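# Close the door until it latches

## Task

Push the door fully shut so that it latches. When you finish, nothing except the robot and the door may lie even partly within the area bounded by the yellow floor tape (resting on the tape line itself is allowed). The coffee table must be standing upright, and the robot must not have fallen or be left leaning. A result that holds only because the robot is still pressing on something does not count.

## Robot and tools

ROBOT. A Hello Robot Stretch 4 with one arm: an omni-wheel base, a lift that rides up a mast, an arm that telescopes forward, a wrist with yaw, pitch and roll, and a two-finger gripper. It stands about 1.6 m tall, and the base rim is never more than 0.23 m from the base origin. Something outside the robot may occasionally nudge a loose object.

FRAMES. Base frame: origin on the floor below the base centre, x ahead, y to the left, z up. hand_pose is reported in this frame and marks a point between the fingertips of the open gripper; with all wrist joints at zero its axes line up with the base frame. Its printed position may be slightly off. The odometry frame is the base frame as it was when the scene began.

execute_actions. Argument "actions" is a list holding one action or nothing (an empty list only returns state and images). One action may contain "base", "joints", or both, plus optional "pace" and "contact_limits"; alternatively it contains only "end_of_arm". Motions in one action start at the same moment but may finish at different times.
- "base" holds exactly one relative move from where the base last reported itself: {"translate_m": d} drives d metres straight, forward positive, -2 to 2; {"strafe_m": d} slides d metres sideways, left positive, -2 to 2; {"rotate_rad": d} spins in place by d radians, counter-clockwise (left) positive, -3.2 to 3.2.
- "joints" is a single object of absolute targets keyed by joint name (not offsets): lift_m 0 to 1.2 m; arm_m 0 to 0.55 m extension; wrist_yaw_rad -1.134 to 4.276 (0 straight ahead, positive leftward, 3.14 folded back, past 3.4 the arm may obstruct); wrist_pitch_rad -1.117 to 4.259 (0 level, 1.57 pointing down); wrist_roll_rad -1.117 to 4.259 (0 keeps fingers level, positive turns clockwise viewed from behind the gripper); gripper_m -0.038 to 0.141, the fingertip gap in metres (negative values make the fingers press together). A joint target outside its range gets clipped and still runs, with a note; any other bad value or unknown key rejects the call and nothing moves.
- "pace": "slow", "default", "fast" or "max" (default if omitted). Base top speeds are 0.1/0.3/0.4/0.6 m/s and 1/2/3/4 rad/s; with the lift above 0.2 m at the move's start these shrink, down to 0.3 m/s and 1 rad/s at 1.2 m.
- "contact_limits": {"arm_m": value} from 0 (stops at the gentlest touch) to 0.75 (pushes hardest); 0.5 if omitted.
- {"end_of_arm": "enable_torque"} re-enables wrist or gripper motors that shut off; they then hold position.
- "cameras": list of head_camera, head_left_camera, head_right_camera, wrist_camera, or "all"; omitted or null gives all, [] gives none.
An action lasts at most 15 s. Anything you omit from an action may still be driving toward an earlier target without the status showing it. Example: {"base": {"translate_m": 0.3}, "joints": {"gripper_m": 0.05}, "pace": "fast"}. A good first move to unfold the wrist is lift_m 0.4 together with wrist_yaw_rad 0.

wait: {"seconds": 0 to 10}; commands nothing new and returns the usual state and images.
zoom_image: {"camera": name, "region": [x0, y0, x1, y1]} in pixels of that camera's newest full image, top-left origin, at most 504 by 504.
finished_scene: {"scene": n}; closes the scene for good after the last command has been held, and reports success.

CAMERAS. head_camera sits atop the mast aiming forward and down (turn the base to look elsewhere). head_left_camera and head_right_camera are fisheyes beside it, tilted further down, showing base and arm. wrist_camera looks along the fingers, whose tips appear near the bottom of its image.

RESULT LINES. Done tolerances: lift and arm ±0.004, yaw and roll ±0.02, pitch ±0.05, gripper ±0.004. base_status / joint_status: "done" (for the base, wheels turned the commanded amount even if slipping); "off_target" (stopped short and may still push); "contact_stop_at_<key>" (hit something; the joint holds, but that lift, arm or wheel set goes slack, so a lift may sag or a base roll); "limit_stop_at_<name>"; "time_out"; "torque_fault" (a wrist or gripper motor maxed out, went limp and ignores commands until enable_torque). "limit_stop_at_tilt" means a lean over 6 degrees: lift, arm and wheels go slack and refuse commands until the lean eases. "limit_stop_at_own_body" means a joint would hit the robot; move it away instead; risky with pitch below -0.2 combined with roll below -0.4 or above 4. If a result reports a stop, later motion, wait and finished_scene calls in that same reply are skipped. on_its_own lists what was not commanded; "held at" is a target, not a position. lidar_m: 12 ranges in metres, 30-degree sectors, first straight ahead then counter-clockwise (4th left, 7th behind, 10th right); "-" means nothing seen or closer than 0.25 m; it sees from about 0.15 m up, so table tops register, but may miss glass, thin legs and things behind. wrist_depth_mm: 7x7 median depths, 100 to 2000 mm, "-" if unknown; includes the robot's body. base_odometry counts wheel turns only; heading -3.142 to 3.142, left positive. If turned_by_wheels and turned_by_imu differ by more than about 0.1 rad, the base likely slipped or struck something, and heading is off by roughly their difference. base_tilt in degrees, forward and right positive, with a fixed bias up to about 1.5. motor_effort in percent of maximum, positive toward larger joint values, peak in brackets (noisy); wheel_0..2 positive means turning right. Gripper reading or "done" never proves a grasp; a firm squeeze shows as a clear gripper effort change.

CAUTIONS. The robot keeps holding its last command while you think. Avoid dropping things, slamming the door, hard hits and strong pushes; use a low contact limit when pressing on the door. Keep the coffee table upright and everything except robot and door out of the taped area. High grips, steady pushes and high contact limits risk tipping, as does driving or turning with over 1 kg held and arm_m above 0.2. Do not end with the robot holding the door shut.

Each tool is called after "Call:" as name(argument=value, ...), one argument or row to a line, values as JSON.

## Session

Call:
execute_actions(
  actions=[],
)

Scene clock: 0.00 s.
base_odometry: x=+0.000 y=+0.000 heading=+0.000 (m, m, rad; odometry frame)
turned_by_wheels: +0.000 (rad since the last result)
turned_by_imu: +0.000 (rad since the last result)
base_tilt: forward=-0.2 right=+0.8 (deg)
lidar_m: 0.78 1.14 1.27 2.35 1.00 0.94 1.04 0.79 0.77 0.83 0.74 0.71
base_status: not commanded
joint_positions: lift_m=+0.140 arm_m=-0.001 wrist_yaw_rad=+3.102 wrist_pitch_rad=-0.011 wrist_roll_rad=+0.001 gripper_m=+0.057
joint_status: not commanded
motor_effort: lift_m=+19 arm_m=-1 wrist_yaw_rad=-2 wrist_pitch_rad=-7 wrist_roll_rad=-1 gripper_m=-3 wheel_0=+0 wheel_1=-1 wheel_2=+0 (%)
hand_pose: x=-0.1149 y=+0.0988 z=+0.3220 quat_wxyz=(+0.020, +0.006, +0.000, +1.000) (m; base frame)
wrist_depth_mm: - 139 1308 1308 1281 1255 1255 / - 138 1308 1618 1756 1618 1499 / - 129 200 1661 1983 1708 1537 / 108 138 253 1618 1808 1661 1537 / 137 960 1281 1576 1808 1756 1537 / 842 991 213 1308 196 1255 1182 / 820 878 878 149 842 788 831
pictures: head_camera, head_left_camera, head_right_camera, wrist_camera
Images, in order (width x height): head_camera 420x560, head_left_camera 420x672, head_right_camera 420x672, wrist_camera 616x392.

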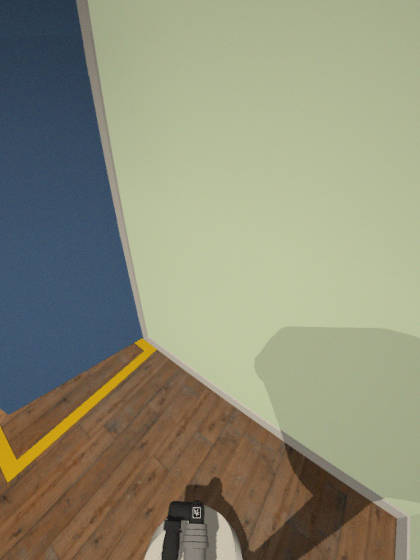

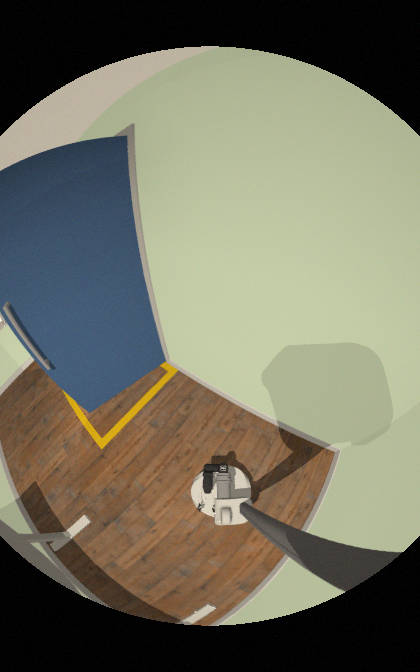

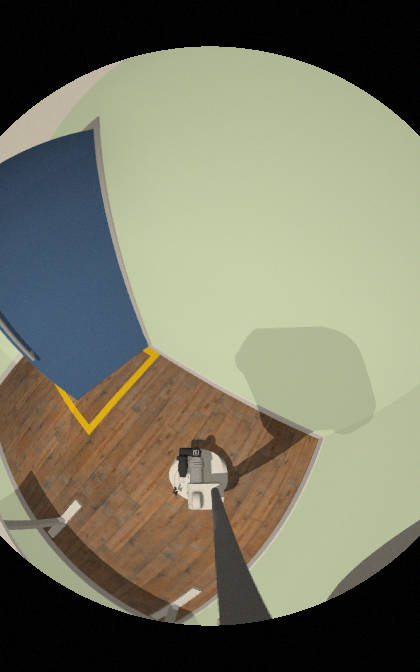

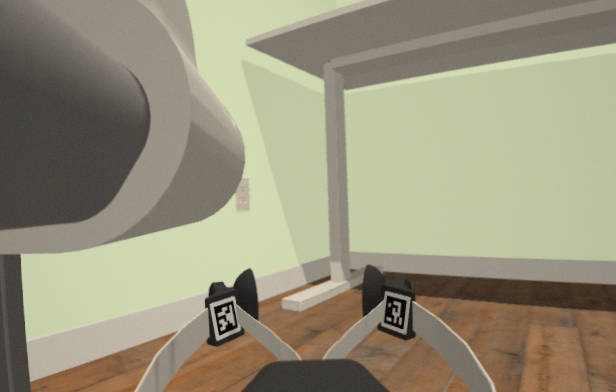

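Turn left to see the door.

Call:
execute_actions(
  actions=[
    {"base":{"rotate_rad":1.0}},
  ],
  cameras=["head_camera","head_left_camera","head_right_camera"],
)

Scene clock: 7.07 s.
base_odometry: x=+0.000 y=+0.000 heading=+0.999 (m, m, rad; odometry frame)
turned_by_wheels: +0.999 (rad since the last result)
turned_by_imu: +1.022 (rad since the last result)
base_tilt: forward=-0.2 right=+0.7 (deg)
lidar_m: 1.26 2.42 0.99 0.96 1.02 0.83 0.80 0.80 0.75 0.71 0.76 1.09
base_status: done
joint_positions: lift_m=+0.140 arm_m=-0.001 wrist_yaw_rad=+3.102 wrist_pitch_rad=-0.011 wrist_roll_rad=+0.001 gripper_m=+0.057
joint_status: not commanded
motor_effort: lift_m=+19(19) arm_m=-1(1) wrist_yaw_rad=-1(1) wrist_pitch_rad=-7(7) wrist_roll_rad=-1(1) gripper_m=-4(2) wheel_0=-2(7) wheel_1=-2(7) wheel_2=-3(10) (%)
hand_pose: x=-0.1149 y=+0.0988 z=+0.3220 quat_wxyz=(+0.020, +0.006, +0.000, +1.000) (m; base frame)
wrist_depth_mm: - 138 917 904 917 917 917 / - 138 931 904 917 917 904 / - 129 200 931 931 904 931 / 108 138 252 917 891 917 904 / 138 904 931 917 917 946 931 / 931 917 211 917 197 917 891 / 878 891 878 149 842 788 831
pictures: head_camera, head_left_camera, head_right_camera
Images, in order (width x height): head_camera 420x560, head_left_camera 420x672, head_right_camera 420x672.

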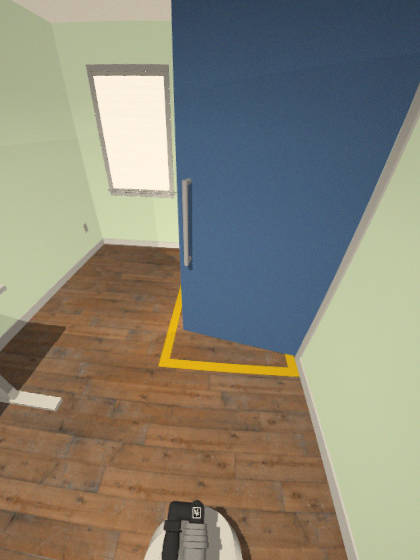

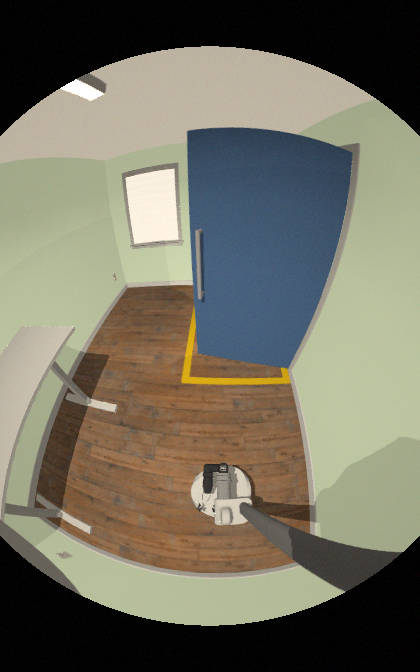

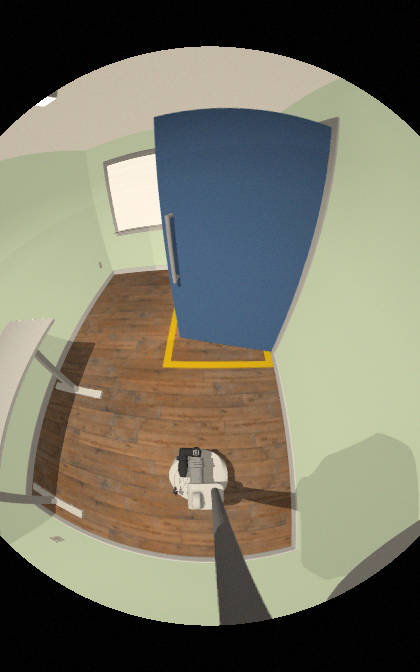

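Call:
execute_actions(
  actions=[
    {"base":{"strafe_m":0.27}},
  ],
  cameras=[],
)

Call:
execute_actions(
  actions=[
    {"base":{"translate_m":0.8}},
  ],
  cameras=["head_camera","head_left_camera","head_right_camera"],
)

Scene clock: 20.00 s.
base_odometry: x=-0.227 y=+0.146 heading=+0.999 (m, m, rad; odometry frame)
turned_by_wheels: +0.000 (rad since the last result)
turned_by_imu: +0.002 (rad since the last result)
base_tilt: forward=-0.2 right=+0.8 (deg)
lidar_m: 1.30 0.94 0.69 0.66 0.77 0.79 0.76 0.81 1.02 0.98 1.02 1.35
base_status: done
joint_positions: lift_m=+0.140 arm_m=-0.001 wrist_yaw_rad=+3.102 wrist_pitch_rad=-0.011 wrist_roll_rad=+0.001 gripper_m=+0.057
joint_status: not commanded
motor_effort: lift_m=+19(19) arm_m=-1(1) wrist_yaw_rad=-2(2) wrist_pitch_rad=-7(7) wrist_roll_rad=-1(1) gripper_m=-2(2) wheel_0=+0(8) wheel_1=-1(10) wheel_2=-1(1) (%)
hand_pose: x=-0.1149 y=+0.0988 z=+0.3220 quat_wxyz=(+0.020, +0.006, +0.000, +1.000) (m; base frame)
wrist_depth_mm: - 139 904 917 931 917 904 / - 138 904 891 904 891 917 / - 129 200 917 891 917 904 / 108 138 253 917 891 904 904 / 137 904 917 904 931 891 891 / 904 904 211 904 196 904 891 / 866 878 854 149 854 798 831
pictures: none
No camera images: the call's "cameras" was empty. Leave "cameras" out to get every camera's image.

Scene clock: 24.17 s.
base_odometry: x=+0.205 y=+0.819 heading=+1.000 (m, m, rad; odometry frame)
turned_by_wheels: +0.000 (rad since the last result)
turned_by_imu: -0.001 (rad since the last result)
base_tilt: forward=-0.1 right=+0.8 (deg)
lidar_m: 0.49 2.03 1.50 0.65 0.69 1.00 1.58 1.44 1.08 1.02 0.68 0.44
base_status: done
joint_positions: lift_m=+0.140 arm_m=-0.001 wrist_yaw_rad=+3.102 wrist_pitch_rad=-0.011 wrist_roll_rad=+0.001 gripper_m=+0.057
joint_status: not commanded
motor_effort: lift_m=+19(19) arm_m=-1(1) wrist_yaw_rad=-1(2) wrist_pitch_rad=-7(7) wrist_roll_rad=-2(1) gripper_m=-4(3) wheel_0=+1(5) wheel_1=+2(5) wheel_2=+1(10) (%)
hand_pose: x=-0.1149 y=+0.0988 z=+0.3220 quat_wxyz=(+0.020, +0.006, +0.000, +1.000) (m; base frame)
wrist_depth_mm: - 139 1708 1708 1708 1397 1281 / - 138 1756 1708 1708 1708 1499 / - 129 200 1756 1708 1756 1708 / 108 138 253 1661 1708 1708 1708 / 137 1708 1708 1661 1708 1708 1537 / 1366 1366 212 1336 197 1255 1182 / 904 891 878 149 842 798 820
pictures: head_camera, head_left_camera, head_right_camera
Images, in order (width x height): head_camera 420x560, head_left_camera 420x672, head_right_camera 420x672.

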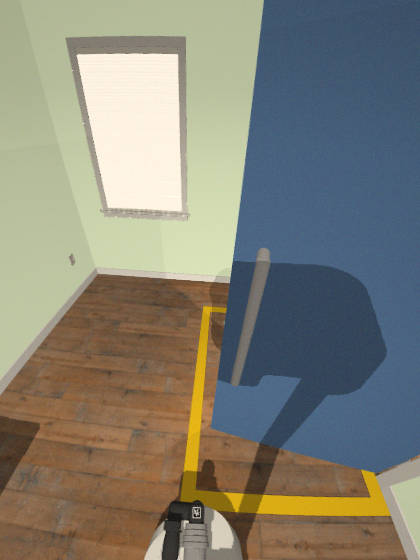

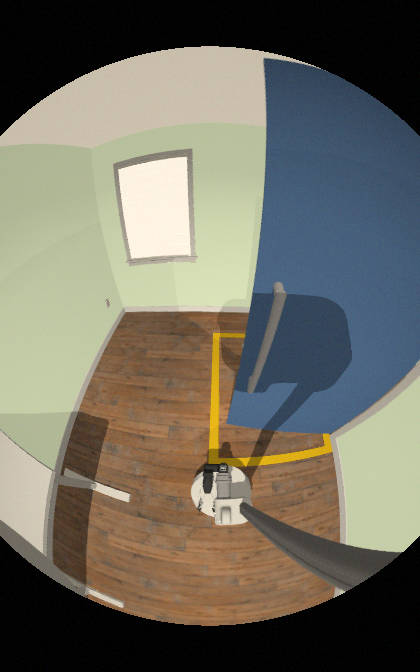

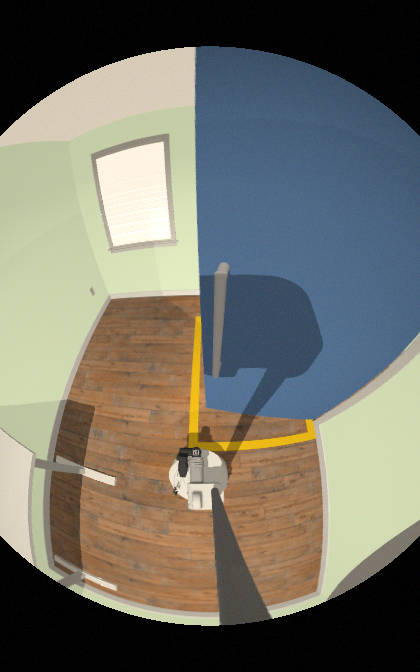

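Call:
execute_actions(
  actions=[
    {"base":{"strafe_m":0.2}},
  ],
  cameras=["head_left_camera"],
)

Scene clock: 30.93 s.
base_odometry: x=+0.037 y=+0.927 heading=+1.000 (m, m, rad; odometry frame)
turned_by_wheels: +0.000 (rad since the last result)
turned_by_imu: +0.002 (rad since the last result)
base_tilt: forward=-0.1 right=+0.7 (deg)
lidar_m: 2.12 1.74 1.30 0.45 0.44 0.71 1.57 1.65 1.27 1.21 0.74 0.58
base_status: done
joint_positions: lift_m=+0.140 arm_m=-0.001 wrist_yaw_rad=+3.102 wrist_pitch_rad=-0.011 wrist_roll_rad=+0.001 gripper_m=+0.057
joint_status: not commanded
motor_effort: lift_m=+19(19) arm_m=-1(1) wrist_yaw_rad=-1(1) wrist_pitch_rad=-7(7) wrist_roll_rad=-1(1) gripper_m=-3(1) wheel_0=+1(10) wheel_1=-2(7) wheel_2=+1(3) (%)
hand_pose: x=-0.1149 y=+0.0988 z=+0.3220 quat_wxyz=(+0.020, +0.006, +0.000, +1.000) (m; base frame)
wrist_depth_mm: - 138 1708 1708 1708 1255 1255 / - 138 1708 1708 1708 1708 1661 / - 129 198 1756 1708 1661 1756 / 108 138 252 1756 1661 1756 1708 / 137 1708 1708 1708 1708 1756 1661 / 1336 1397 211 1308 196 1255 1160 / 917 878 866 149 854 798 820
pictures: head_left_camera
Images, in order (width x height): head_left_camera 420x672.

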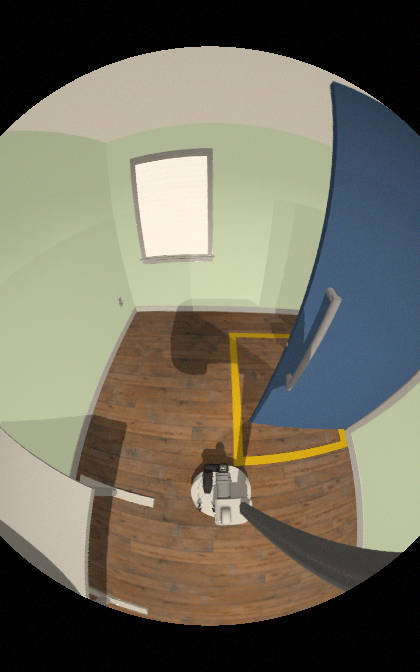

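Call:
execute_actions(
  actions=[
    {"base":{"translate_m":0.25}},
  ],
  cameras=[],
)

Call:
execute_actions(
  actions=[
    {"base":{"strafe_m":0.12}},
  ],
  cameras=["head_left_camera"],
)

Scene clock: 46.07 s.
base_odometry: x=+0.172 y=+1.137 heading=+1.000 (m, m, rad; odometry frame)
turned_by_wheels: +0.000 (rad since the last result)
turned_by_imu: +0.001 (rad since the last result)
base_tilt: forward=-0.2 right=+0.7 (deg)
lidar_m: 1.88 1.75 1.29 0.98 0.51 0.68 1.82 1.73 1.26 0.80 0.39 0.41
base_status: done
joint_positions: lift_m=+0.140 arm_m=-0.001 wrist_yaw_rad=+3.102 wrist_pitch_rad=-0.011 wrist_roll_rad=+0.001 gripper_m=+0.057
joint_status: not commanded
motor_effort: lift_m=+19(19) arm_m=-1(1) wrist_yaw_rad=-1(1) wrist_pitch_rad=-7(7) wrist_roll_rad=-1(1) gripper_m=-3(2) wheel_0=+0(6) wheel_1=+2(6) wheel_2=+1(8) (%)
hand_pose: x=-0.1149 y=+0.0988 z=+0.3220 quat_wxyz=(+0.020, +0.006, +0.000, +1.000) (m; base frame)
wrist_depth_mm: - 138 1983 - 1921 1229 1229 / - 138 1983 1921 1921 1808 1618 / - 129 200 1983 1863 1983 1756 / 108 138 251 1983 1983 1921 1756 / 137 1921 1921 - 1983 1921 1708 / 1336 1366 212 1336 197 1229 1160 / 904 866 878 149 831 788 842
pictures: none
No camera images: the call's "cameras" was empty. Leave "cameras" out to get every camera's image.

Scene clock: 47.63 s.
base_odometry: x=+0.071 y=+1.202 heading=+1.000 (m, m, rad; odometry frame)
turned_by_wheels: +0.000 (rad since the last result)
turned_by_imu: +0.001 (rad since the last result)
base_tilt: forward=-0.1 right=+0.7 (deg)
lidar_m: 1.88 1.58 1.17 0.94 0.42 0.50 1.81 1.85 1.40 0.86 0.45 1.54
base_status: done
joint_positions: lift_m=+0.140 arm_m=-0.001 wrist_yaw_rad=+3.102 wrist_pitch_rad=-0.011 wrist_roll_rad=+0.001 gripper_m=+0.057
joint_status: not commanded
motor_effort: lift_m=+19(19) arm_m=-1(0) wrist_yaw_rad=-1(2) wrist_pitch_rad=-7(7) wrist_roll_rad=-1(1) gripper_m=-2(1) wheel_0=+0(8) wheel_1=+0(10) wheel_2=+0(1) (%)
hand_pose: x=-0.1149 y=+0.0988 z=+0.3220 quat_wxyz=(+0.020, +0.006, +0.000, +1.000) (m; base frame)
wrist_depth_mm: - 138 1983 1983 1397 1255 1308 / - 138 1983 1921 1863 1808 1537 / - 129 199 1983 1983 1921 1576 / 108 138 252 1983 1983 1983 1618 / 137 - 1983 1983 1983 1863 1537 / 1366 1397 213 1308 196 1229 1160 / 891 866 878 149 866 778 831
pictures: head_left_camera
Images, in order (width x height): head_left_camera 420x672.

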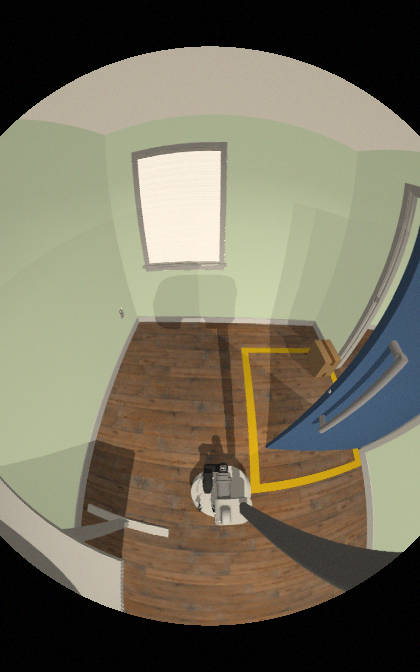

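A box is back there. Move past and turn to look.

Call:
execute_actions(
  actions=[
    {"base":{"translate_m":0.75}},
  ],
  cameras=[],
)

Call:
execute_actions(
  actions=[
    {"base":{"rotate_rad":-1.4},"joints":{"lift_m":0.4}},
  ],
)

Scene clock: 64.77 s.
base_odometry: x=+0.477 y=+1.833 heading=+1.000 (m, m, rad; odometry frame)
turned_by_wheels: +0.000 (rad since the last result)
turned_by_imu: -0.001 (rad since the last result)
base_tilt: forward=-0.1 right=+0.7 (deg)
lidar_m: 1.13 1.20 1.16 1.11 1.17 1.04 1.52 0.55 0.55 1.12 1.10 1.21
base_status: done
joint_positions: lift_m=+0.140 arm_m=-0.001 wrist_yaw_rad=+3.102 wrist_pitch_rad=-0.011 wrist_roll_rad=+0.001 gripper_m=+0.057
joint_status: not commanded
motor_effort: lift_m=+19(19) arm_m=-1(1) wrist_yaw_rad=+0(2) wrist_pitch_rad=-7(7) wrist_roll_rad=-1(1) gripper_m=-1(2) wheel_0=+1(6) wheel_1=+0(5) wheel_2=+0(9) (%)
hand_pose: x=-0.1149 y=+0.0988 z=+0.3220 quat_wxyz=(+0.020, +0.006, +0.000, +1.000) (m; base frame)
wrist_depth_mm: - 138 - - 1366 1229 1336 / - 138 - - 1863 1576 1464 / - 129 200 - - 1756 1537 / 108 138 253 - - 1921 1499 / 137 - - - - 1808 1537 / 1366 1397 213 1366 197 1229 1182 / 891 878 866 149 842 778 831
pictures: none
No camera images: the call's "cameras" was empty. Leave "cameras" out to get every camera's image.

Scene clock: 66.90 s.
base_odometry: x=+0.477 y=+1.833 heading=-0.400 (m, m, rad; odometry frame)
turned_by_wheels: -1.400 (rad since the last result)
turned_by_imu: -1.428 (rad since the last result)
base_tilt: forward=-0.1 right=+0.8 (deg)
lidar_m: 1.10 1.17 1.16 1.12 1.26 1.09 1.09 1.23 1.07 2.56 0.53 0.75
base_status: done
joint_positions: lift_m=+0.400 arm_m=-0.001 wrist_yaw_rad=+3.102 wrist_pitch_rad=-0.011 wrist_roll_rad=+0.001 gripper_m=+0.057
joint_status: all done
motor_effort: lift_m=+22(24) arm_m=-1(1) wrist_yaw_rad=-1(1) wrist_pitch_rad=-7(7) wrist_roll_rad=-2(1) gripper_m=-3(2) wheel_0=+2(7) wheel_1=+0(7) wheel_2=+2(7) (%)
hand_pose: x=-0.1148 y=+0.0988 z=+0.5812 quat_wxyz=(+0.020, +0.006, +0.000, +1.000) (m; base frame)
wrist_depth_mm: - 138 1281 1205 1205 1182 1118 / - 138 1229 1255 1182 1160 1098 / - 129 200 1229 1205 1138 1098 / 108 138 252 1255 1182 1138 1098 / 137 1336 1308 1229 1205 1160 1138 / 1397 1308 212 1255 196 1138 1118 / 1366 1336 1255 149 1160 1118 1118
pictures: head_camera, head_left_camera, head_right_camera, wrist_camera
Images, in order (width x height): head_camera 420x560, head_left_camera 420x672, head_right_camera 420x672, wrist_camera 616x392.

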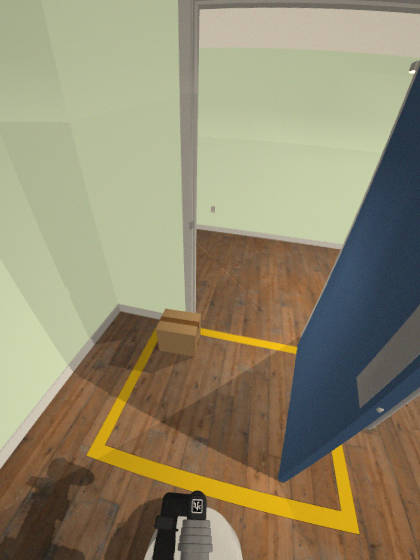

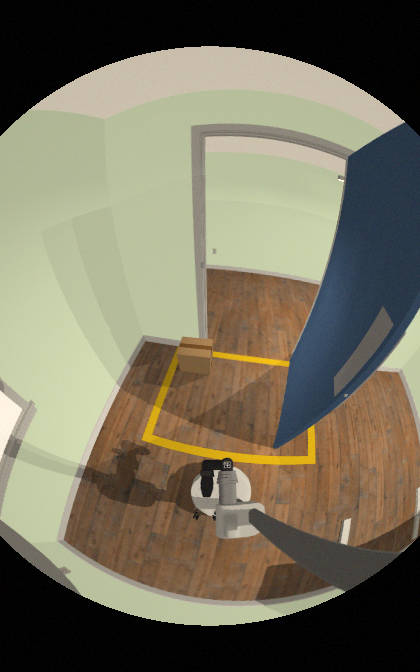

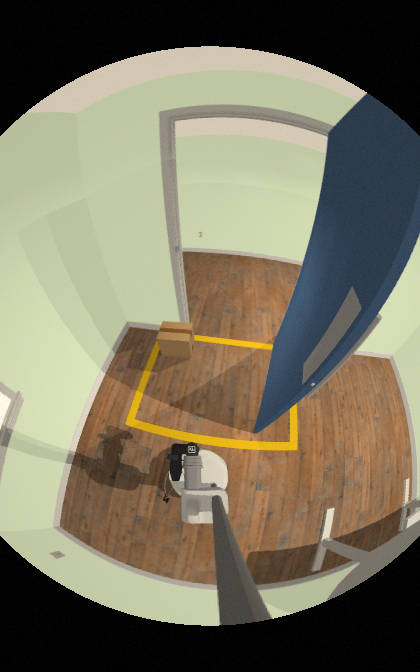

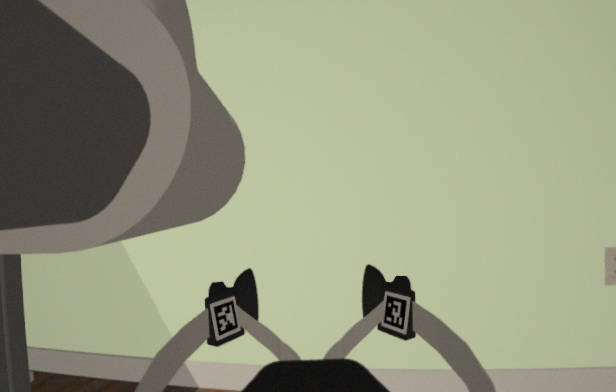

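Call:
execute_actions(
  actions=[
    {"base":{"rotate_rad":-0.17},"joints":{"wrist_yaw_rad":0,"wrist_pitch_rad":0.7,"gripper_m":0.14,"lift_m":0.5}},
  ],
)

Scene clock: 85.47 s.
base_odometry: x=+0.477 y=+1.833 heading=-0.569 (m, m, rad; odometry frame)
turned_by_wheels: -0.170 (rad since the last result)
turned_by_imu: -0.172 (rad since the last result)
base_tilt: forward=-0.1 right=+0.8 (deg)
lidar_m: 1.09 1.09 1.20 1.13 1.20 1.14 1.10 1.16 1.03 1.36 0.56 0.55
base_status: done
joint_positions: lift_m=+0.500 arm_m=-0.001 wrist_yaw_rad=+0.001 wrist_pitch_rad=+0.701 wrist_roll_rad=+0.001 gripper_m=+0.140
joint_status: all done
motor_effort: lift_m=+22(25) arm_m=-1(1) wrist_yaw_rad=-2(7) wrist_pitch_rad=-4(6) wrist_roll_rad=-1(1) gripper_m=+0(1) wheel_0=+2(5) wheel_1=+1(7) wheel_2=+2(7) (%)
hand_pose: x=+0.3904 y=-0.0873 z=+0.4918 quat_wxyz=(+0.939, +0.000, +0.344, +0.000) (m; base frame)
wrist_depth_mm: 1098 1118 - - - 1060 597 / 1160 976 1576 1576 1576 1025 585 / 946 976 1229 1255 1255 960 564 / 1042 1025 1042 1042 1042 931 544 / 904 917 904 878 891 831 530 / 778 732 788 768 768 211 504 / 691 683 691 148 691 668 480
pictures: head_camera, head_left_camera, head_right_camera, wrist_camera
Images, in order (width x height): head_camera 420x560, head_left_camera 420x672, head_right_camera 420x672, wrist_camera 616x392.

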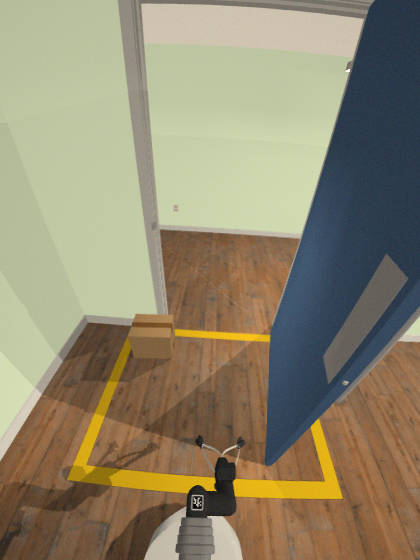

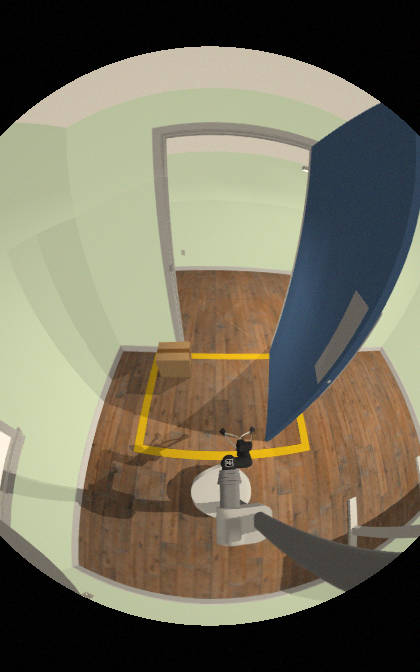

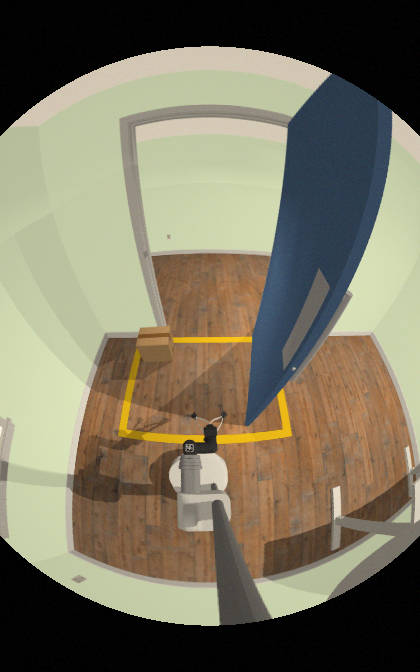

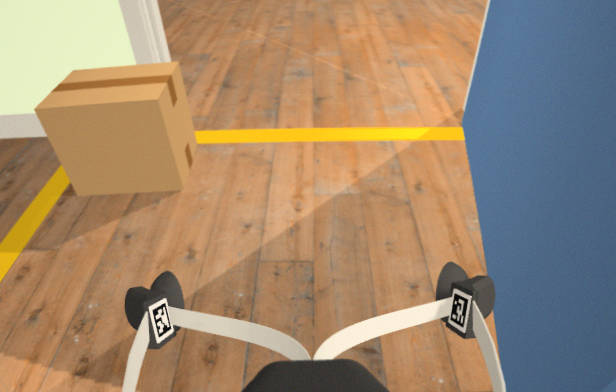

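Call:
execute_actions(
  actions=[
    {"base":{"strafe_m":0.25},"joints":{"wrist_pitch_rad":0.5,"gripper_m":0.0,"lift_m":0.08,"arm_m":0.5}},
  ],
)

Scene clock: 104.23 s.
base_odometry: x=+0.612 y=+2.044 heading=-0.570 (m, m, rad; odometry frame)
turned_by_wheels: +0.000 (rad since the last result)
turned_by_imu: +0.002 (rad since the last result)
base_tilt: forward=-0.2 right=+0.8 (deg)
lidar_m: 1.05 1.11 0.94 0.86 0.92 1.14 1.10 1.16 1.30 1.33 0.74 1.00
base_status: done
joint_positions: lift_m=+0.080 arm_m=+0.499 wrist_yaw_rad=+0.000 wrist_pitch_rad=+0.502 wrist_roll_rad=+0.001 gripper_m=+0.000
joint_status: all done
motor_effort: lift_m=+16(21) arm_m=+4(5) wrist_yaw_rad=-2(2) wrist_pitch_rad=-5(14) wrist_roll_rad=-1(2) gripper_m=-5(5) wheel_0=+0(8) wheel_1=-1(9) wheel_2=+0(1) (%)
hand_pose: x=+0.9230 y=-0.0874 z=+0.1197 quat_wxyz=(+0.969, +0.001, +0.248, +0.000) (m; base frame)
wrist_depth_mm: 296 300 459 - - - - / 314 317 449 1182 1118 1118 1138 / 338 342 439 750 732 715 732 / 370 373 418 554 549 544 539 / 399 402 413 449 439 436 424 / 375 373 370 202 353 359 355 / 320 320 174 324 301 304 309
pictures: head_camera, head_left_camera, head_right_camera, wrist_camera
Images, in order (width x height): head_camera 420x560, head_left_camera 420x672, head_right_camera 420x672, wrist_camera 616x392.

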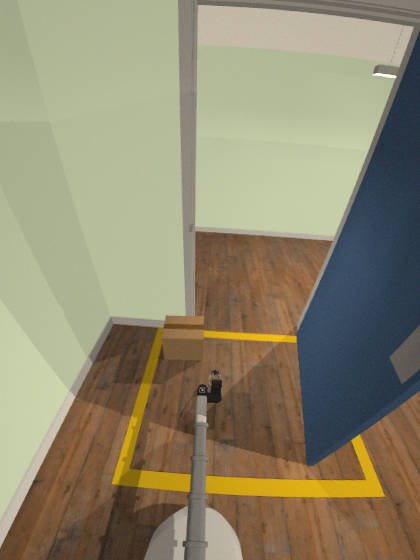

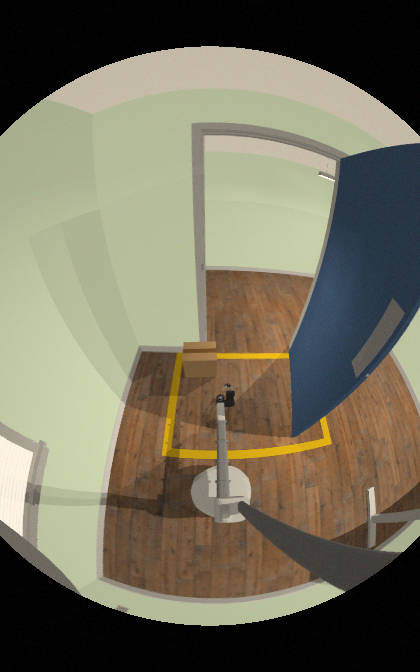

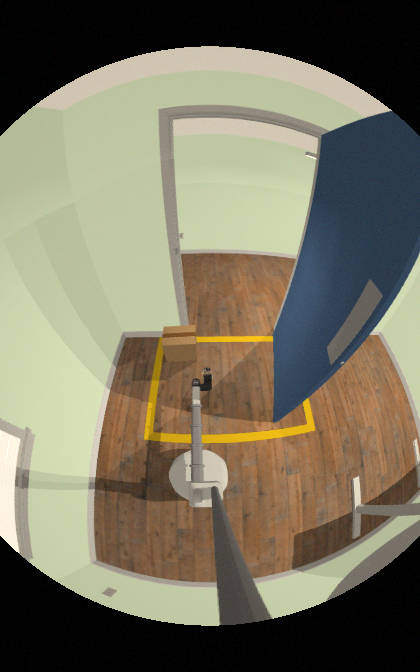

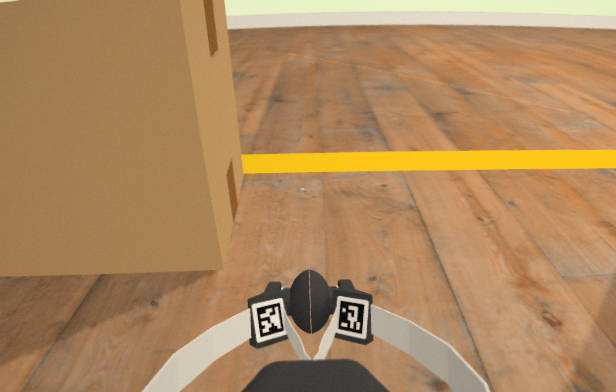

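Call:
execute_actions(
  actions=[
    {"base":{"translate_m":0.27}},
  ],
  cameras=["head_camera","wrist_camera"],
)

Scene clock: 114.30 s.
base_odometry: x=+0.839 y=+1.899 heading=-0.569 (m, m, rad; odometry frame)
turned_by_wheels: +0.000 (rad since the last result)
turned_by_imu: +0.000 (rad since the last result)
base_tilt: forward=-0.2 right=+0.9 (deg)
lidar_m: 0.78 0.82 0.94 0.89 0.93 1.31 1.36 1.44 1.39 0.64 0.67 1.10
base_status: done
joint_positions: lift_m=+0.080 arm_m=+0.499 wrist_yaw_rad=+0.000 wrist_pitch_rad=+0.502 wrist_roll_rad=+0.001 gripper_m=+0.000
joint_status: not commanded
motor_effort: lift_m=+16(16) arm_m=+4(4) wrist_yaw_rad=-2(2) wrist_pitch_rad=-6(6) wrist_roll_rad=-1(1) gripper_m=-4(3) wheel_0=+2(6) wheel_1=+1(4) wheel_2=-1(9) (%)
hand_pose: x=+0.9230 y=-0.0874 z=+0.1196 quat_wxyz=(+0.969, +0.001, +0.248, +0.000) (m; base frame)
wrist_depth_mm: 147 224 - - - - - / 146 224 1205 1182 1098 1118 1160 / 147 222 768 759 750 723 723 / 146 219 569 559 559 544 544 / 144 213 427 445 442 430 430 / 141 209 334 201 351 362 351 / 138 190 173 324 300 307 309
pictures: head_camera, wrist_camera
Images, in order (width x height): head_camera 420x560, wrist_camera 616x392.

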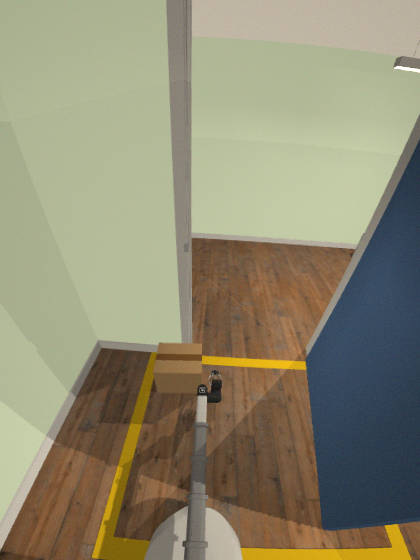

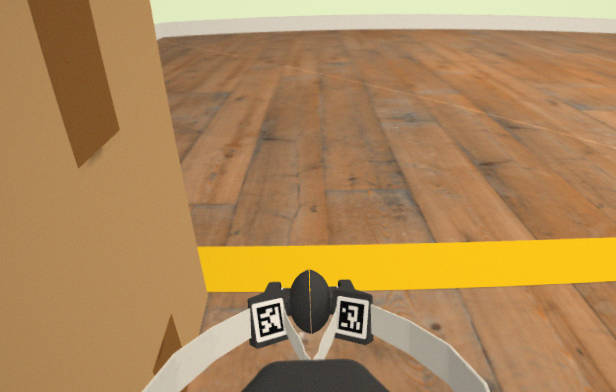

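Call:
execute_actions(
  actions=[
    {"base":{"strafe_m":0.3},"pace":"slow"},
  ],
  cameras=["head_camera","wrist_camera"],
)

Scene clock: 129.13 s.
base_odometry: x=+0.983 y=+2.126 heading=-0.760 (m, m, rad; odometry frame)
turned_by_wheels: -0.190 (rad since the last result)
turned_by_imu: -0.206 (rad since the last result)
base_tilt: forward=-0.1 right=+0.7 (deg)
lidar_m: 0.80 0.85 0.70 0.61 0.63 0.75 1.36 1.38 1.64 1.66 0.90 1.25
base_status: strafe_m contact_stop (by the wheels' count: +0.269 of +0.300)
joint_positions: lift_m=+0.080 arm_m=+0.499 wrist_yaw_rad=+0.000 wrist_pitch_rad=+0.503 wrist_roll_rad=+0.001 gripper_m=+0.000
joint_status: not commanded
on_its_own: the wheels are slack since a contact_stop
motor_effort: lift_m=+16(16) arm_m=+3(4) wrist_yaw_rad=+0(100) wrist_pitch_rad=-8(21) wrist_roll_rad=+0(1) gripper_m=-5(11) wheel_0=+0(36) wheel_1=+0(12) wheel_2=+0(32) (%)
hand_pose: x=+0.9231 y=-0.0875 z=+0.1195 quat_wxyz=(+0.969, +0.001, +0.249, +0.000) (m; base frame)
wrist_depth_mm: 187 253 - - - - - / 192 259 1205 1160 1118 1138 1138 / 194 263 768 750 741 741 723 / 197 267 564 559 549 544 539 / 198 270 445 442 439 430 430 / 198 271 359 202 349 362 355 / 198 256 173 322 300 307 309
pictures: head_camera, wrist_camera
Images, in order (width x height): head_camera 420x560, wrist_camera 616x392.

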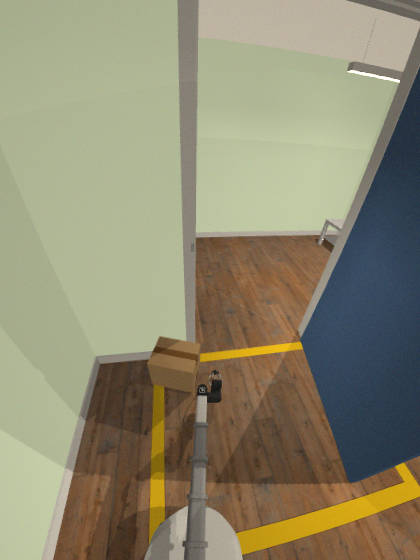

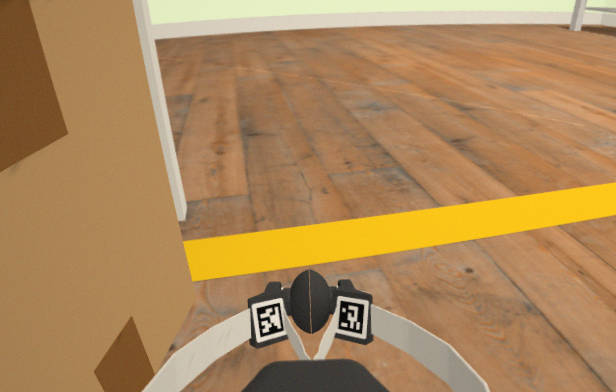

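Call:
execute_actions(
  actions=[
    {"base":{"rotate_rad":0.2},"joints":{"arm_m":0,"wrist_pitch_rad":0,"lift_m":0.35,"wrist_yaw_rad":1.5}},
  ],
  cameras=["head_camera","head_left_camera"],
)

Scene clock: 147.10 s.
torque_fault: wrist_yaw_rad switched itself off since the last result.
base_odometry: x=+0.983 y=+2.119 heading=-0.590 (m, m, rad; odometry frame)
turned_by_wheels: +0.170 (rad since the last result)
turned_by_imu: +0.171 (rad since the last result)
base_tilt: forward=-0.2 right=+0.7 (deg)
lidar_m: 0.80 0.95 0.68 0.64 0.64 0.88 1.37 1.42 1.66 0.89 0.95 1.51
base_status: rotate_rad contact_stop (by the wheels' count: +0.170 of +0.200)
joint_positions: lift_m=+0.350 arm_m=+0.001 wrist_yaw_rad=-0.032 wrist_pitch_rad=+0.002 wrist_roll_rad=+0.001 gripper_m=+0.000
joint_status: wrist_yaw_rad torque_fault (moved -0.032 of +1.500); the others done
on_its_own: the wheels are slack since a contact_stop; wrist_yaw_rad is off since a torque_fault, until you send "end_of_arm": "enable_torque" (your +1.500 is given up)
motor_effort: lift_m=+21(24) arm_m=-5(5) wrist_yaw_rad=-2(100) wrist_pitch_rad=-7(60) wrist_roll_rad=-1(1) gripper_m=-6(10) wheel_0=+0(35) wheel_1=+0(18) wheel_2=+0(32) (%)
hand_pose: x=+0.4573 y=-0.0966 z=+0.5273 quat_wxyz=(+1.000, +0.001, +0.001, -0.016) (m; base frame)
wrist_depth_mm: 891 904 891 - - - - / 878 891 904 - - - - / 891 904 891 - - - - / 878 891 904 - - - - / 878 904 904 946 - - - / 891 878 904 202 1708 1756 1661 / 891 891 173 715 1160 1229 1229
pictures: head_camera, head_left_camera
Images, in order (width x height): head_camera 420x560, head_left_camera 420x672.

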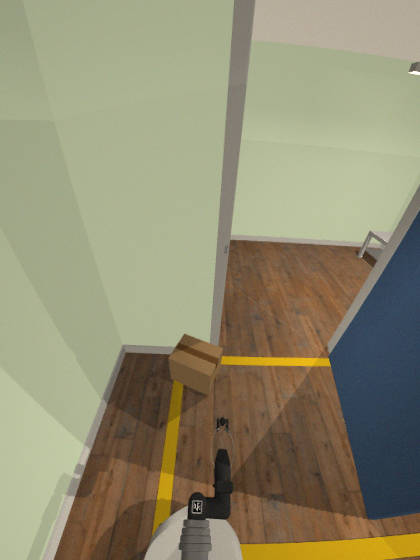

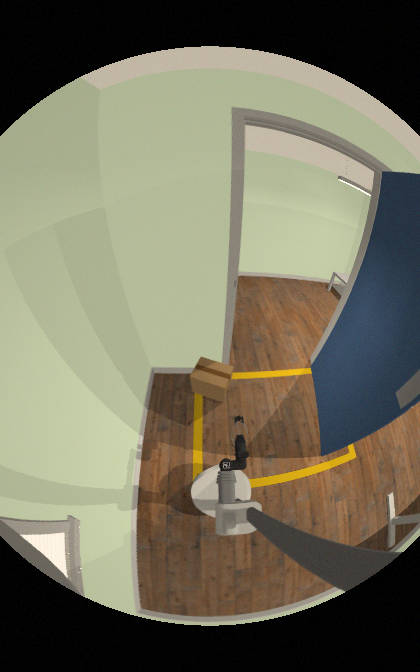

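Call:
execute_actions(
  actions=[
    {"end_of_arm":"enable_torque"},
  ],
  cameras=[],
)

Call:
execute_actions(
  actions=[
    {"base":{"rotate_rad":1.5},"joints":{"wrist_yaw_rad":0}},
  ],
  cameras=[],
)

Call:
execute_actions(
  actions=[
    {"base":{"translate_m":-0.45}},
  ],
  cameras=["head_right_camera"],
)

Scene clock: 158.27 s.
base_odometry: x=+0.983 y=+2.119 heading=-0.590 (m, m, rad; odometry frame)
turned_by_wheels: +0.000 (rad since the last result)
turned_by_imu: +0.001 (rad since the last result)
base_tilt: forward=-0.1 right=+0.7 (deg)
lidar_m: 0.80 0.94 0.67 0.63 0.62 0.88 1.36 1.43 1.65 0.89 0.92 1.50
base_status: not commanded
joint_positions: lift_m=+0.350 arm_m=+0.001 wrist_yaw_rad=-0.032 wrist_pitch_rad=+0.002 wrist_roll_rad=+0.001 gripper_m=+0.000
joint_status: not commanded
end_of_arm: enable_torque: each motor that was off is on again
on_its_own: wrist_yaw_rad is held at -0.032, not at your +1.500, since a torque_fault; the wheels are slack since a contact_stop
motor_effort: lift_m=+22(22) arm_m=-5(5) wrist_yaw_rad=-2(2) wrist_pitch_rad=-8(8) wrist_roll_rad=-1(1) gripper_m=-4(6) wheel_0=+0(0) wheel_1=+0(0) wheel_2=+0(0) (%)
hand_pose: x=+0.4573 y=-0.0966 z=+0.5273 quat_wxyz=(+1.000, +0.001, +0.001, -0.016) (m; base frame)
wrist_depth_mm: 878 904 891 - - - - / 878 878 917 - - - - / 878 904 904 - - - - / 891 891 904 - - - - / 878 891 917 960 - - - / 891 891 891 202 1756 1863 1708 / 878 917 173 715 1182 1205 1229
pictures: none
No camera images: the call's "cameras" was empty. Leave "cameras" out to get every camera's image.

Scene clock: 160.27 s.
base_odometry: x=+0.983 y=+2.119 heading=+0.910 (m, m, rad; odometry frame)
turned_by_wheels: +1.500 (rad since the last result)
turned_by_imu: +1.532 (rad since the last result)
base_tilt: forward=-0.2 right=+0.8 (deg)
lidar_m: 0.62 0.64 0.84 1.36 1.40 1.63 0.89 0.90 1.40 0.79 0.90 0.67
base_status: done
joint_positions: lift_m=+0.350 arm_m=+0.001 wrist_yaw_rad=+0.000 wrist_pitch_rad=+0.002 wrist_roll_rad=+0.001 gripper_m=+0.000
joint_status: all done
motor_effort: lift_m=+21(22) arm_m=-5(4) wrist_yaw_rad=-1(0) wrist_pitch_rad=-7(8) wrist_roll_rad=+0(1) gripper_m=-4(4) wheel_0=-1(7) wheel_1=-1(7) wheel_2=+0(8) (%)
hand_pose: x=+0.4602 y=-0.0874 z=+0.5273 quat_wxyz=(+1.000, +0.001, +0.001, +0.000) (m; base frame)
wrist_depth_mm: 407 415 421 424 433 442 449 / 404 415 421 427 436 445 455 / 410 415 424 430 433 442 449 / 410 413 424 430 436 439 452 / 413 418 421 430 442 442 452 / 410 418 424 202 439 449 455 / 413 418 173 427 439 445 452
pictures: none
No camera images: the call's "cameras" was empty. Leave "cameras" out to get every camera's image.

Scene clock: 163.23 s.
base_odometry: x=+0.707 y=+1.764 heading=+0.910 (m, m, rad; odometry frame)
turned_by_wheels: +0.000 (rad since the last result)
turned_by_imu: +0.002 (rad since the last result)
base_tilt: forward=-0.1 right=+0.8 (deg)
lidar_m: 1.06 1.08 1.43 1.32 1.37 1.23 2.64 0.45 0.66 3.39 0.91 1.17
base_status: done
joint_positions: lift_m=+0.350 arm_m=+0.001 wrist_yaw_rad=+0.000 wrist_pitch_rad=+0.002 wrist_roll_rad=+0.001 gripper_m=+0.000
joint_status: not commanded
motor_effort: lift_m=+21(21) arm_m=-4(5) wrist_yaw_rad=-1(2) wrist_pitch_rad=-8(7) wrist_roll_rad=-1(0) gripper_m=-3(5) wheel_0=-1(7) wheel_1=+1(6) wheel_2=+0(9) (%)
hand_pose: x=+0.4602 y=-0.0874 z=+0.5273 quat_wxyz=(+1.000, +0.001, +0.001, +0.000) (m; base frame)
wrist_depth_mm: 820 842 866 891 891 904 931 / 831 842 854 878 904 904 931 / 842 854 866 878 904 917 917 / 854 854 878 904 904 917 917 / 842 866 866 891 904 917 931 / 854 866 866 202 904 917 931 / 854 866 173 878 891 917 931
pictures: head_right_camera
Images, in order (width x height): head_right_camera 420x672.

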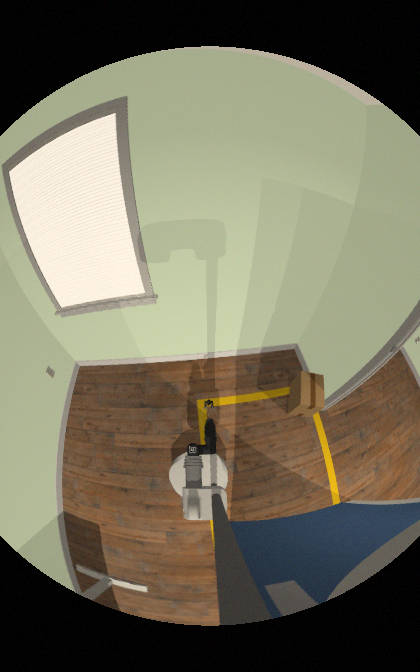

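Call:
execute_actions(
  actions=[
    {"base":{"rotate_rad":0.13}},
  ],
  cameras=[],
)

Call:
execute_actions(
  actions=[
    {"base":{"strafe_m":-0.45}},
  ],
  cameras=["head_right_camera","head_camera"],
)

Scene clock: 172.93 s.
base_odometry: x=+0.706 y=+1.764 heading=+1.039 (m, m, rad; odometry frame)
turned_by_wheels: +0.130 (rad since the last result)
turned_by_imu: +0.133 (rad since the last result)
base_tilt: forward=-0.2 right=+0.7 (deg)
lidar_m: 1.07 1.13 1.39 1.33 1.43 1.23 2.65 0.46 0.79 1.01 0.91 1.10
base_status: done
joint_positions: lift_m=+0.350 arm_m=+0.001 wrist_yaw_rad=+0.000 wrist_pitch_rad=+0.002 wrist_roll_rad=+0.001 gripper_m=+0.000
joint_status: not commanded
motor_effort: lift_m=+21(21) arm_m=-5(4) wrist_yaw_rad=-2(1) wrist_pitch_rad=-8(8) wrist_roll_rad=-1(1) gripper_m=-5(4) wheel_0=-1(5) wheel_1=-1(6) wheel_2=-3(5) (%)
hand_pose: x=+0.4602 y=-0.0874 z=+0.5273 quat_wxyz=(+1.000, +0.001, +0.001, +0.000) (m; base frame)
wrist_depth_mm: 891 891 866 866 866 842 820 / 904 878 878 878 854 842 842 / 904 891 878 878 854 842 842 / 891 891 891 878 854 842 831 / 904 917 878 878 866 842 831 / 917 904 891 202 854 854 854 / 904 917 173 866 866 854 842
pictures: none
No camera images: the call's "cameras" was empty. Leave "cameras" out to get every camera's image.

Scene clock: 175.77 s.
base_odometry: x=+1.094 y=+1.536 heading=+1.039 (m, m, rad; odometry frame)
turned_by_wheels: +0.000 (rad since the last result)
turned_by_imu: +0.001 (rad since the last result)
base_tilt: forward=-0.2 right=+0.7 (deg)
lidar_m: 1.05 1.12 1.55 1.78 1.52 0.47 0.50 0.60 1.07 2.91 0.51 0.60
base_status: done
joint_positions: lift_m=+0.350 arm_m=+0.001 wrist_yaw_rad=+0.000 wrist_pitch_rad=+0.002 wrist_roll_rad=+0.001 gripper_m=+0.000
joint_status: not commanded
motor_effort: lift_m=+21(21) arm_m=-4(5) wrist_yaw_rad=-1(1) wrist_pitch_rad=-7(7) wrist_roll_rad=-1(1) gripper_m=-4(6) wheel_0=-1(8) wheel_1=+0(8) wheel_2=-1(1) (%)
hand_pose: x=+0.4602 y=-0.0874 z=+0.5273 quat_wxyz=(+1.000, +0.001, +0.001, +0.000) (m; base frame)
wrist_depth_mm: 878 854 854 842 831 820 798 / 878 866 854 854 831 831 809 / 866 878 854 842 820 831 809 / 891 866 854 842 831 820 831 / 878 866 854 842 831 831 809 / 878 878 866 201 820 831 820 / 878 878 173 854 842 831 820
pictures: head_camera, head_right_camera
Images, in order (width x height): head_camera 420x560, head_right_camera 420x672.

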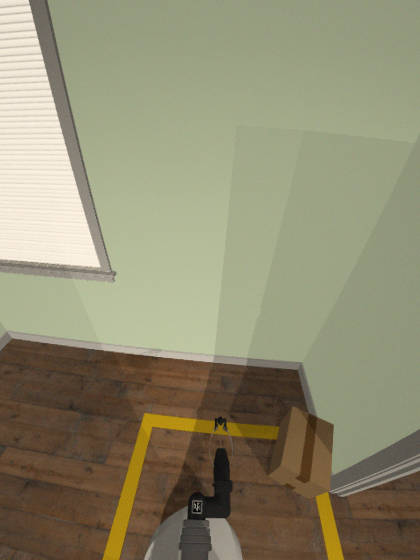

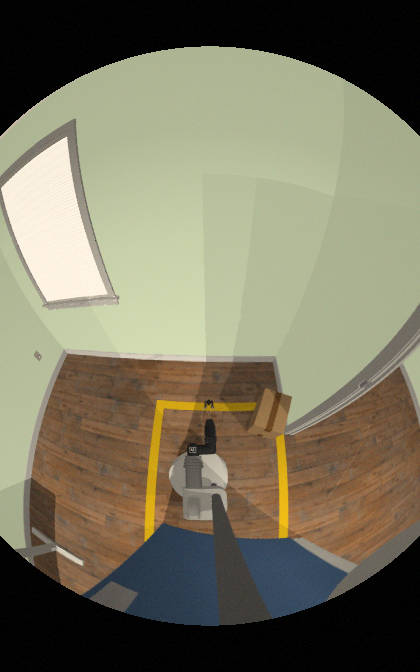

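Call:
execute_actions(
  actions=[
    {"base":{"translate_m":-0.19}},
  ],
  cameras=[],
)

Call:
execute_actions(
  actions=[
    {"base":{"rotate_rad":-0.1}},
  ],
  cameras=[],
)

Call:
execute_actions(
  actions=[
    {"base":{"strafe_m":-0.27}},
  ],
  cameras=["head_right_camera","head_camera"],
)

Scene clock: 184.60 s.
base_odometry: x=+0.998 y=+1.372 heading=+1.039 (m, m, rad; odometry frame)
turned_by_wheels: +0.000 (rad since the last result)
turned_by_imu: +0.002 (rad since the last result)
base_tilt: forward=-0.2 right=+0.7 (deg)
lidar_m: 1.23 1.34 1.85 1.78 0.37 0.30 0.30 0.36 0.66 2.93 0.69 0.66
base_status: done
joint_positions: lift_m=+0.350 arm_m=+0.001 wrist_yaw_rad=+0.000 wrist_pitch_rad=+0.002 wrist_roll_rad=+0.001 gripper_m=+0.000
joint_status: not commanded
motor_effort: lift_m=+21(21) arm_m=-5(5) wrist_yaw_rad=-1(1) wrist_pitch_rad=-7(8) wrist_roll_rad=-1(1) gripper_m=-4(6) wheel_0=-2(4) wheel_1=+0(6) wheel_2=+0(8) (%)
hand_pose: x=+0.4602 y=-0.0874 z=+0.5273 quat_wxyz=(+1.000, +0.001, +0.001, +0.000) (m; base frame)
wrist_depth_mm: 1078 1060 1042 1042 1025 1008 976 / 1078 1060 1042 1008 1008 1025 991 / 1078 1060 1025 1042 1008 1025 991 / 1078 1060 1060 1042 1042 991 991 / 1060 1078 1042 1042 1008 1008 976 / 1098 1078 1042 202 1025 991 991 / 1098 1078 173 1025 1008 1008 991
pictures: none
No camera images: the call's "cameras" was empty. Leave "cameras" out to get every camera's image.

Scene clock: 185.33 s.
base_odometry: x=+0.998 y=+1.372 heading=+0.939 (m, m, rad; odometry frame)
turned_by_wheels: -0.100 (rad since the last result)
turned_by_imu: -0.102 (rad since the last result)
base_tilt: forward=-0.2 right=+0.7 (deg)
lidar_m: 1.24 1.29 1.68 1.79 1.38 0.32 0.30 0.34 0.54 2.91 0.70 0.66
base_status: done
joint_positions: lift_m=+0.350 arm_m=+0.001 wrist_yaw_rad=+0.000 wrist_pitch_rad=+0.002 wrist_roll_rad=+0.001 gripper_m=+0.000
joint_status: not commanded
motor_effort: lift_m=+22(21) arm_m=-5(5) wrist_yaw_rad=-2(1) wrist_pitch_rad=-7(8) wrist_roll_rad=-1(1) gripper_m=-5(4) wheel_0=+1(4) wheel_1=+0(4) wheel_2=+0(6) (%)
hand_pose: x=+0.4602 y=-0.0874 z=+0.5273 quat_wxyz=(+1.000, +0.001, +0.001, +0.000) (m; base frame)
wrist_depth_mm: 991 1042 1025 1025 1042 1060 842 / 976 1025 1025 1060 1060 1060 831 / 1025 1025 1025 1042 1025 1042 854 / 1025 1008 1060 1042 1060 1078 842 / 1025 1042 1025 1078 1042 1078 866 / 1025 1025 1060 202 1060 1042 878 / 1008 1042 173 1025 1060 1060 723
pictures: none
No camera images: the call's "cameras" was empty. Leave "cameras" out to get every camera's image.

Scene clock: 187.57 s.
base_odometry: x=+1.216 y=+1.212 heading=+0.939 (m, m, rad; odometry frame)
turned_by_wheels: +0.000 (rad since the last result)
turned_by_imu: +0.000 (rad since the last result)
base_tilt: forward=-0.2 right=+0.7 (deg)
lidar_m: 0.55 1.31 1.70 2.07 0.45 0.34 0.34 0.38 0.63 2.67 0.73 0.53
base_status: done
joint_positions: lift_m=+0.350 arm_m=+0.001 wrist_yaw_rad=+0.000 wrist_pitch_rad=+0.002 wrist_roll_rad=+0.001 gripper_m=+0.000
joint_status: not commanded
motor_effort: lift_m=+21(21) arm_m=-5(5) wrist_yaw_rad=-1(2) wrist_pitch_rad=-7(7) wrist_roll_rad=-1(0) gripper_m=-3(4) wheel_0=-1(8) wheel_1=+1(7) wheel_2=-1(4) (%)
hand_pose: x=+0.4602 y=-0.0874 z=+0.5273 quat_wxyz=(+1.000, +0.001, +0.001, +0.000) (m; base frame)
wrist_depth_mm: 1025 1042 1042 1060 1060 654 477 / 991 1042 1060 1060 1078 654 477 / 1042 1042 1060 1078 1078 676 484 / 1042 1025 1042 1060 1060 691 488 / 1042 1078 1042 1042 1060 699 492 / 1042 1042 1060 202 960 691 492 / 1042 1042 173 1060 621 627 492
pictures: head_camera, head_right_camera
Images, in order (width x height): head_camera 420x560, head_right_camera 420x672.

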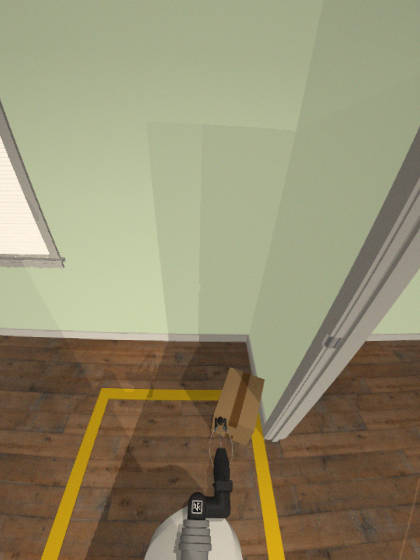

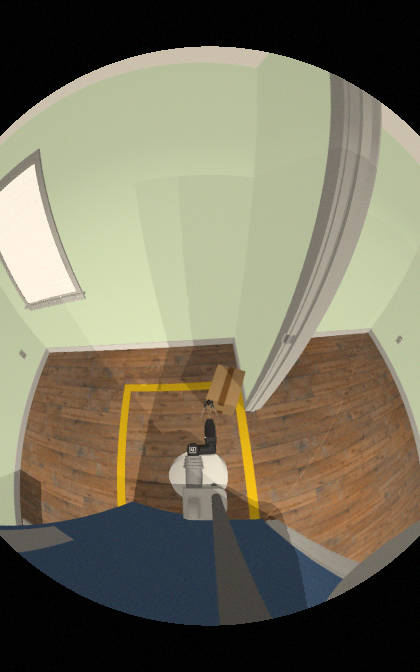

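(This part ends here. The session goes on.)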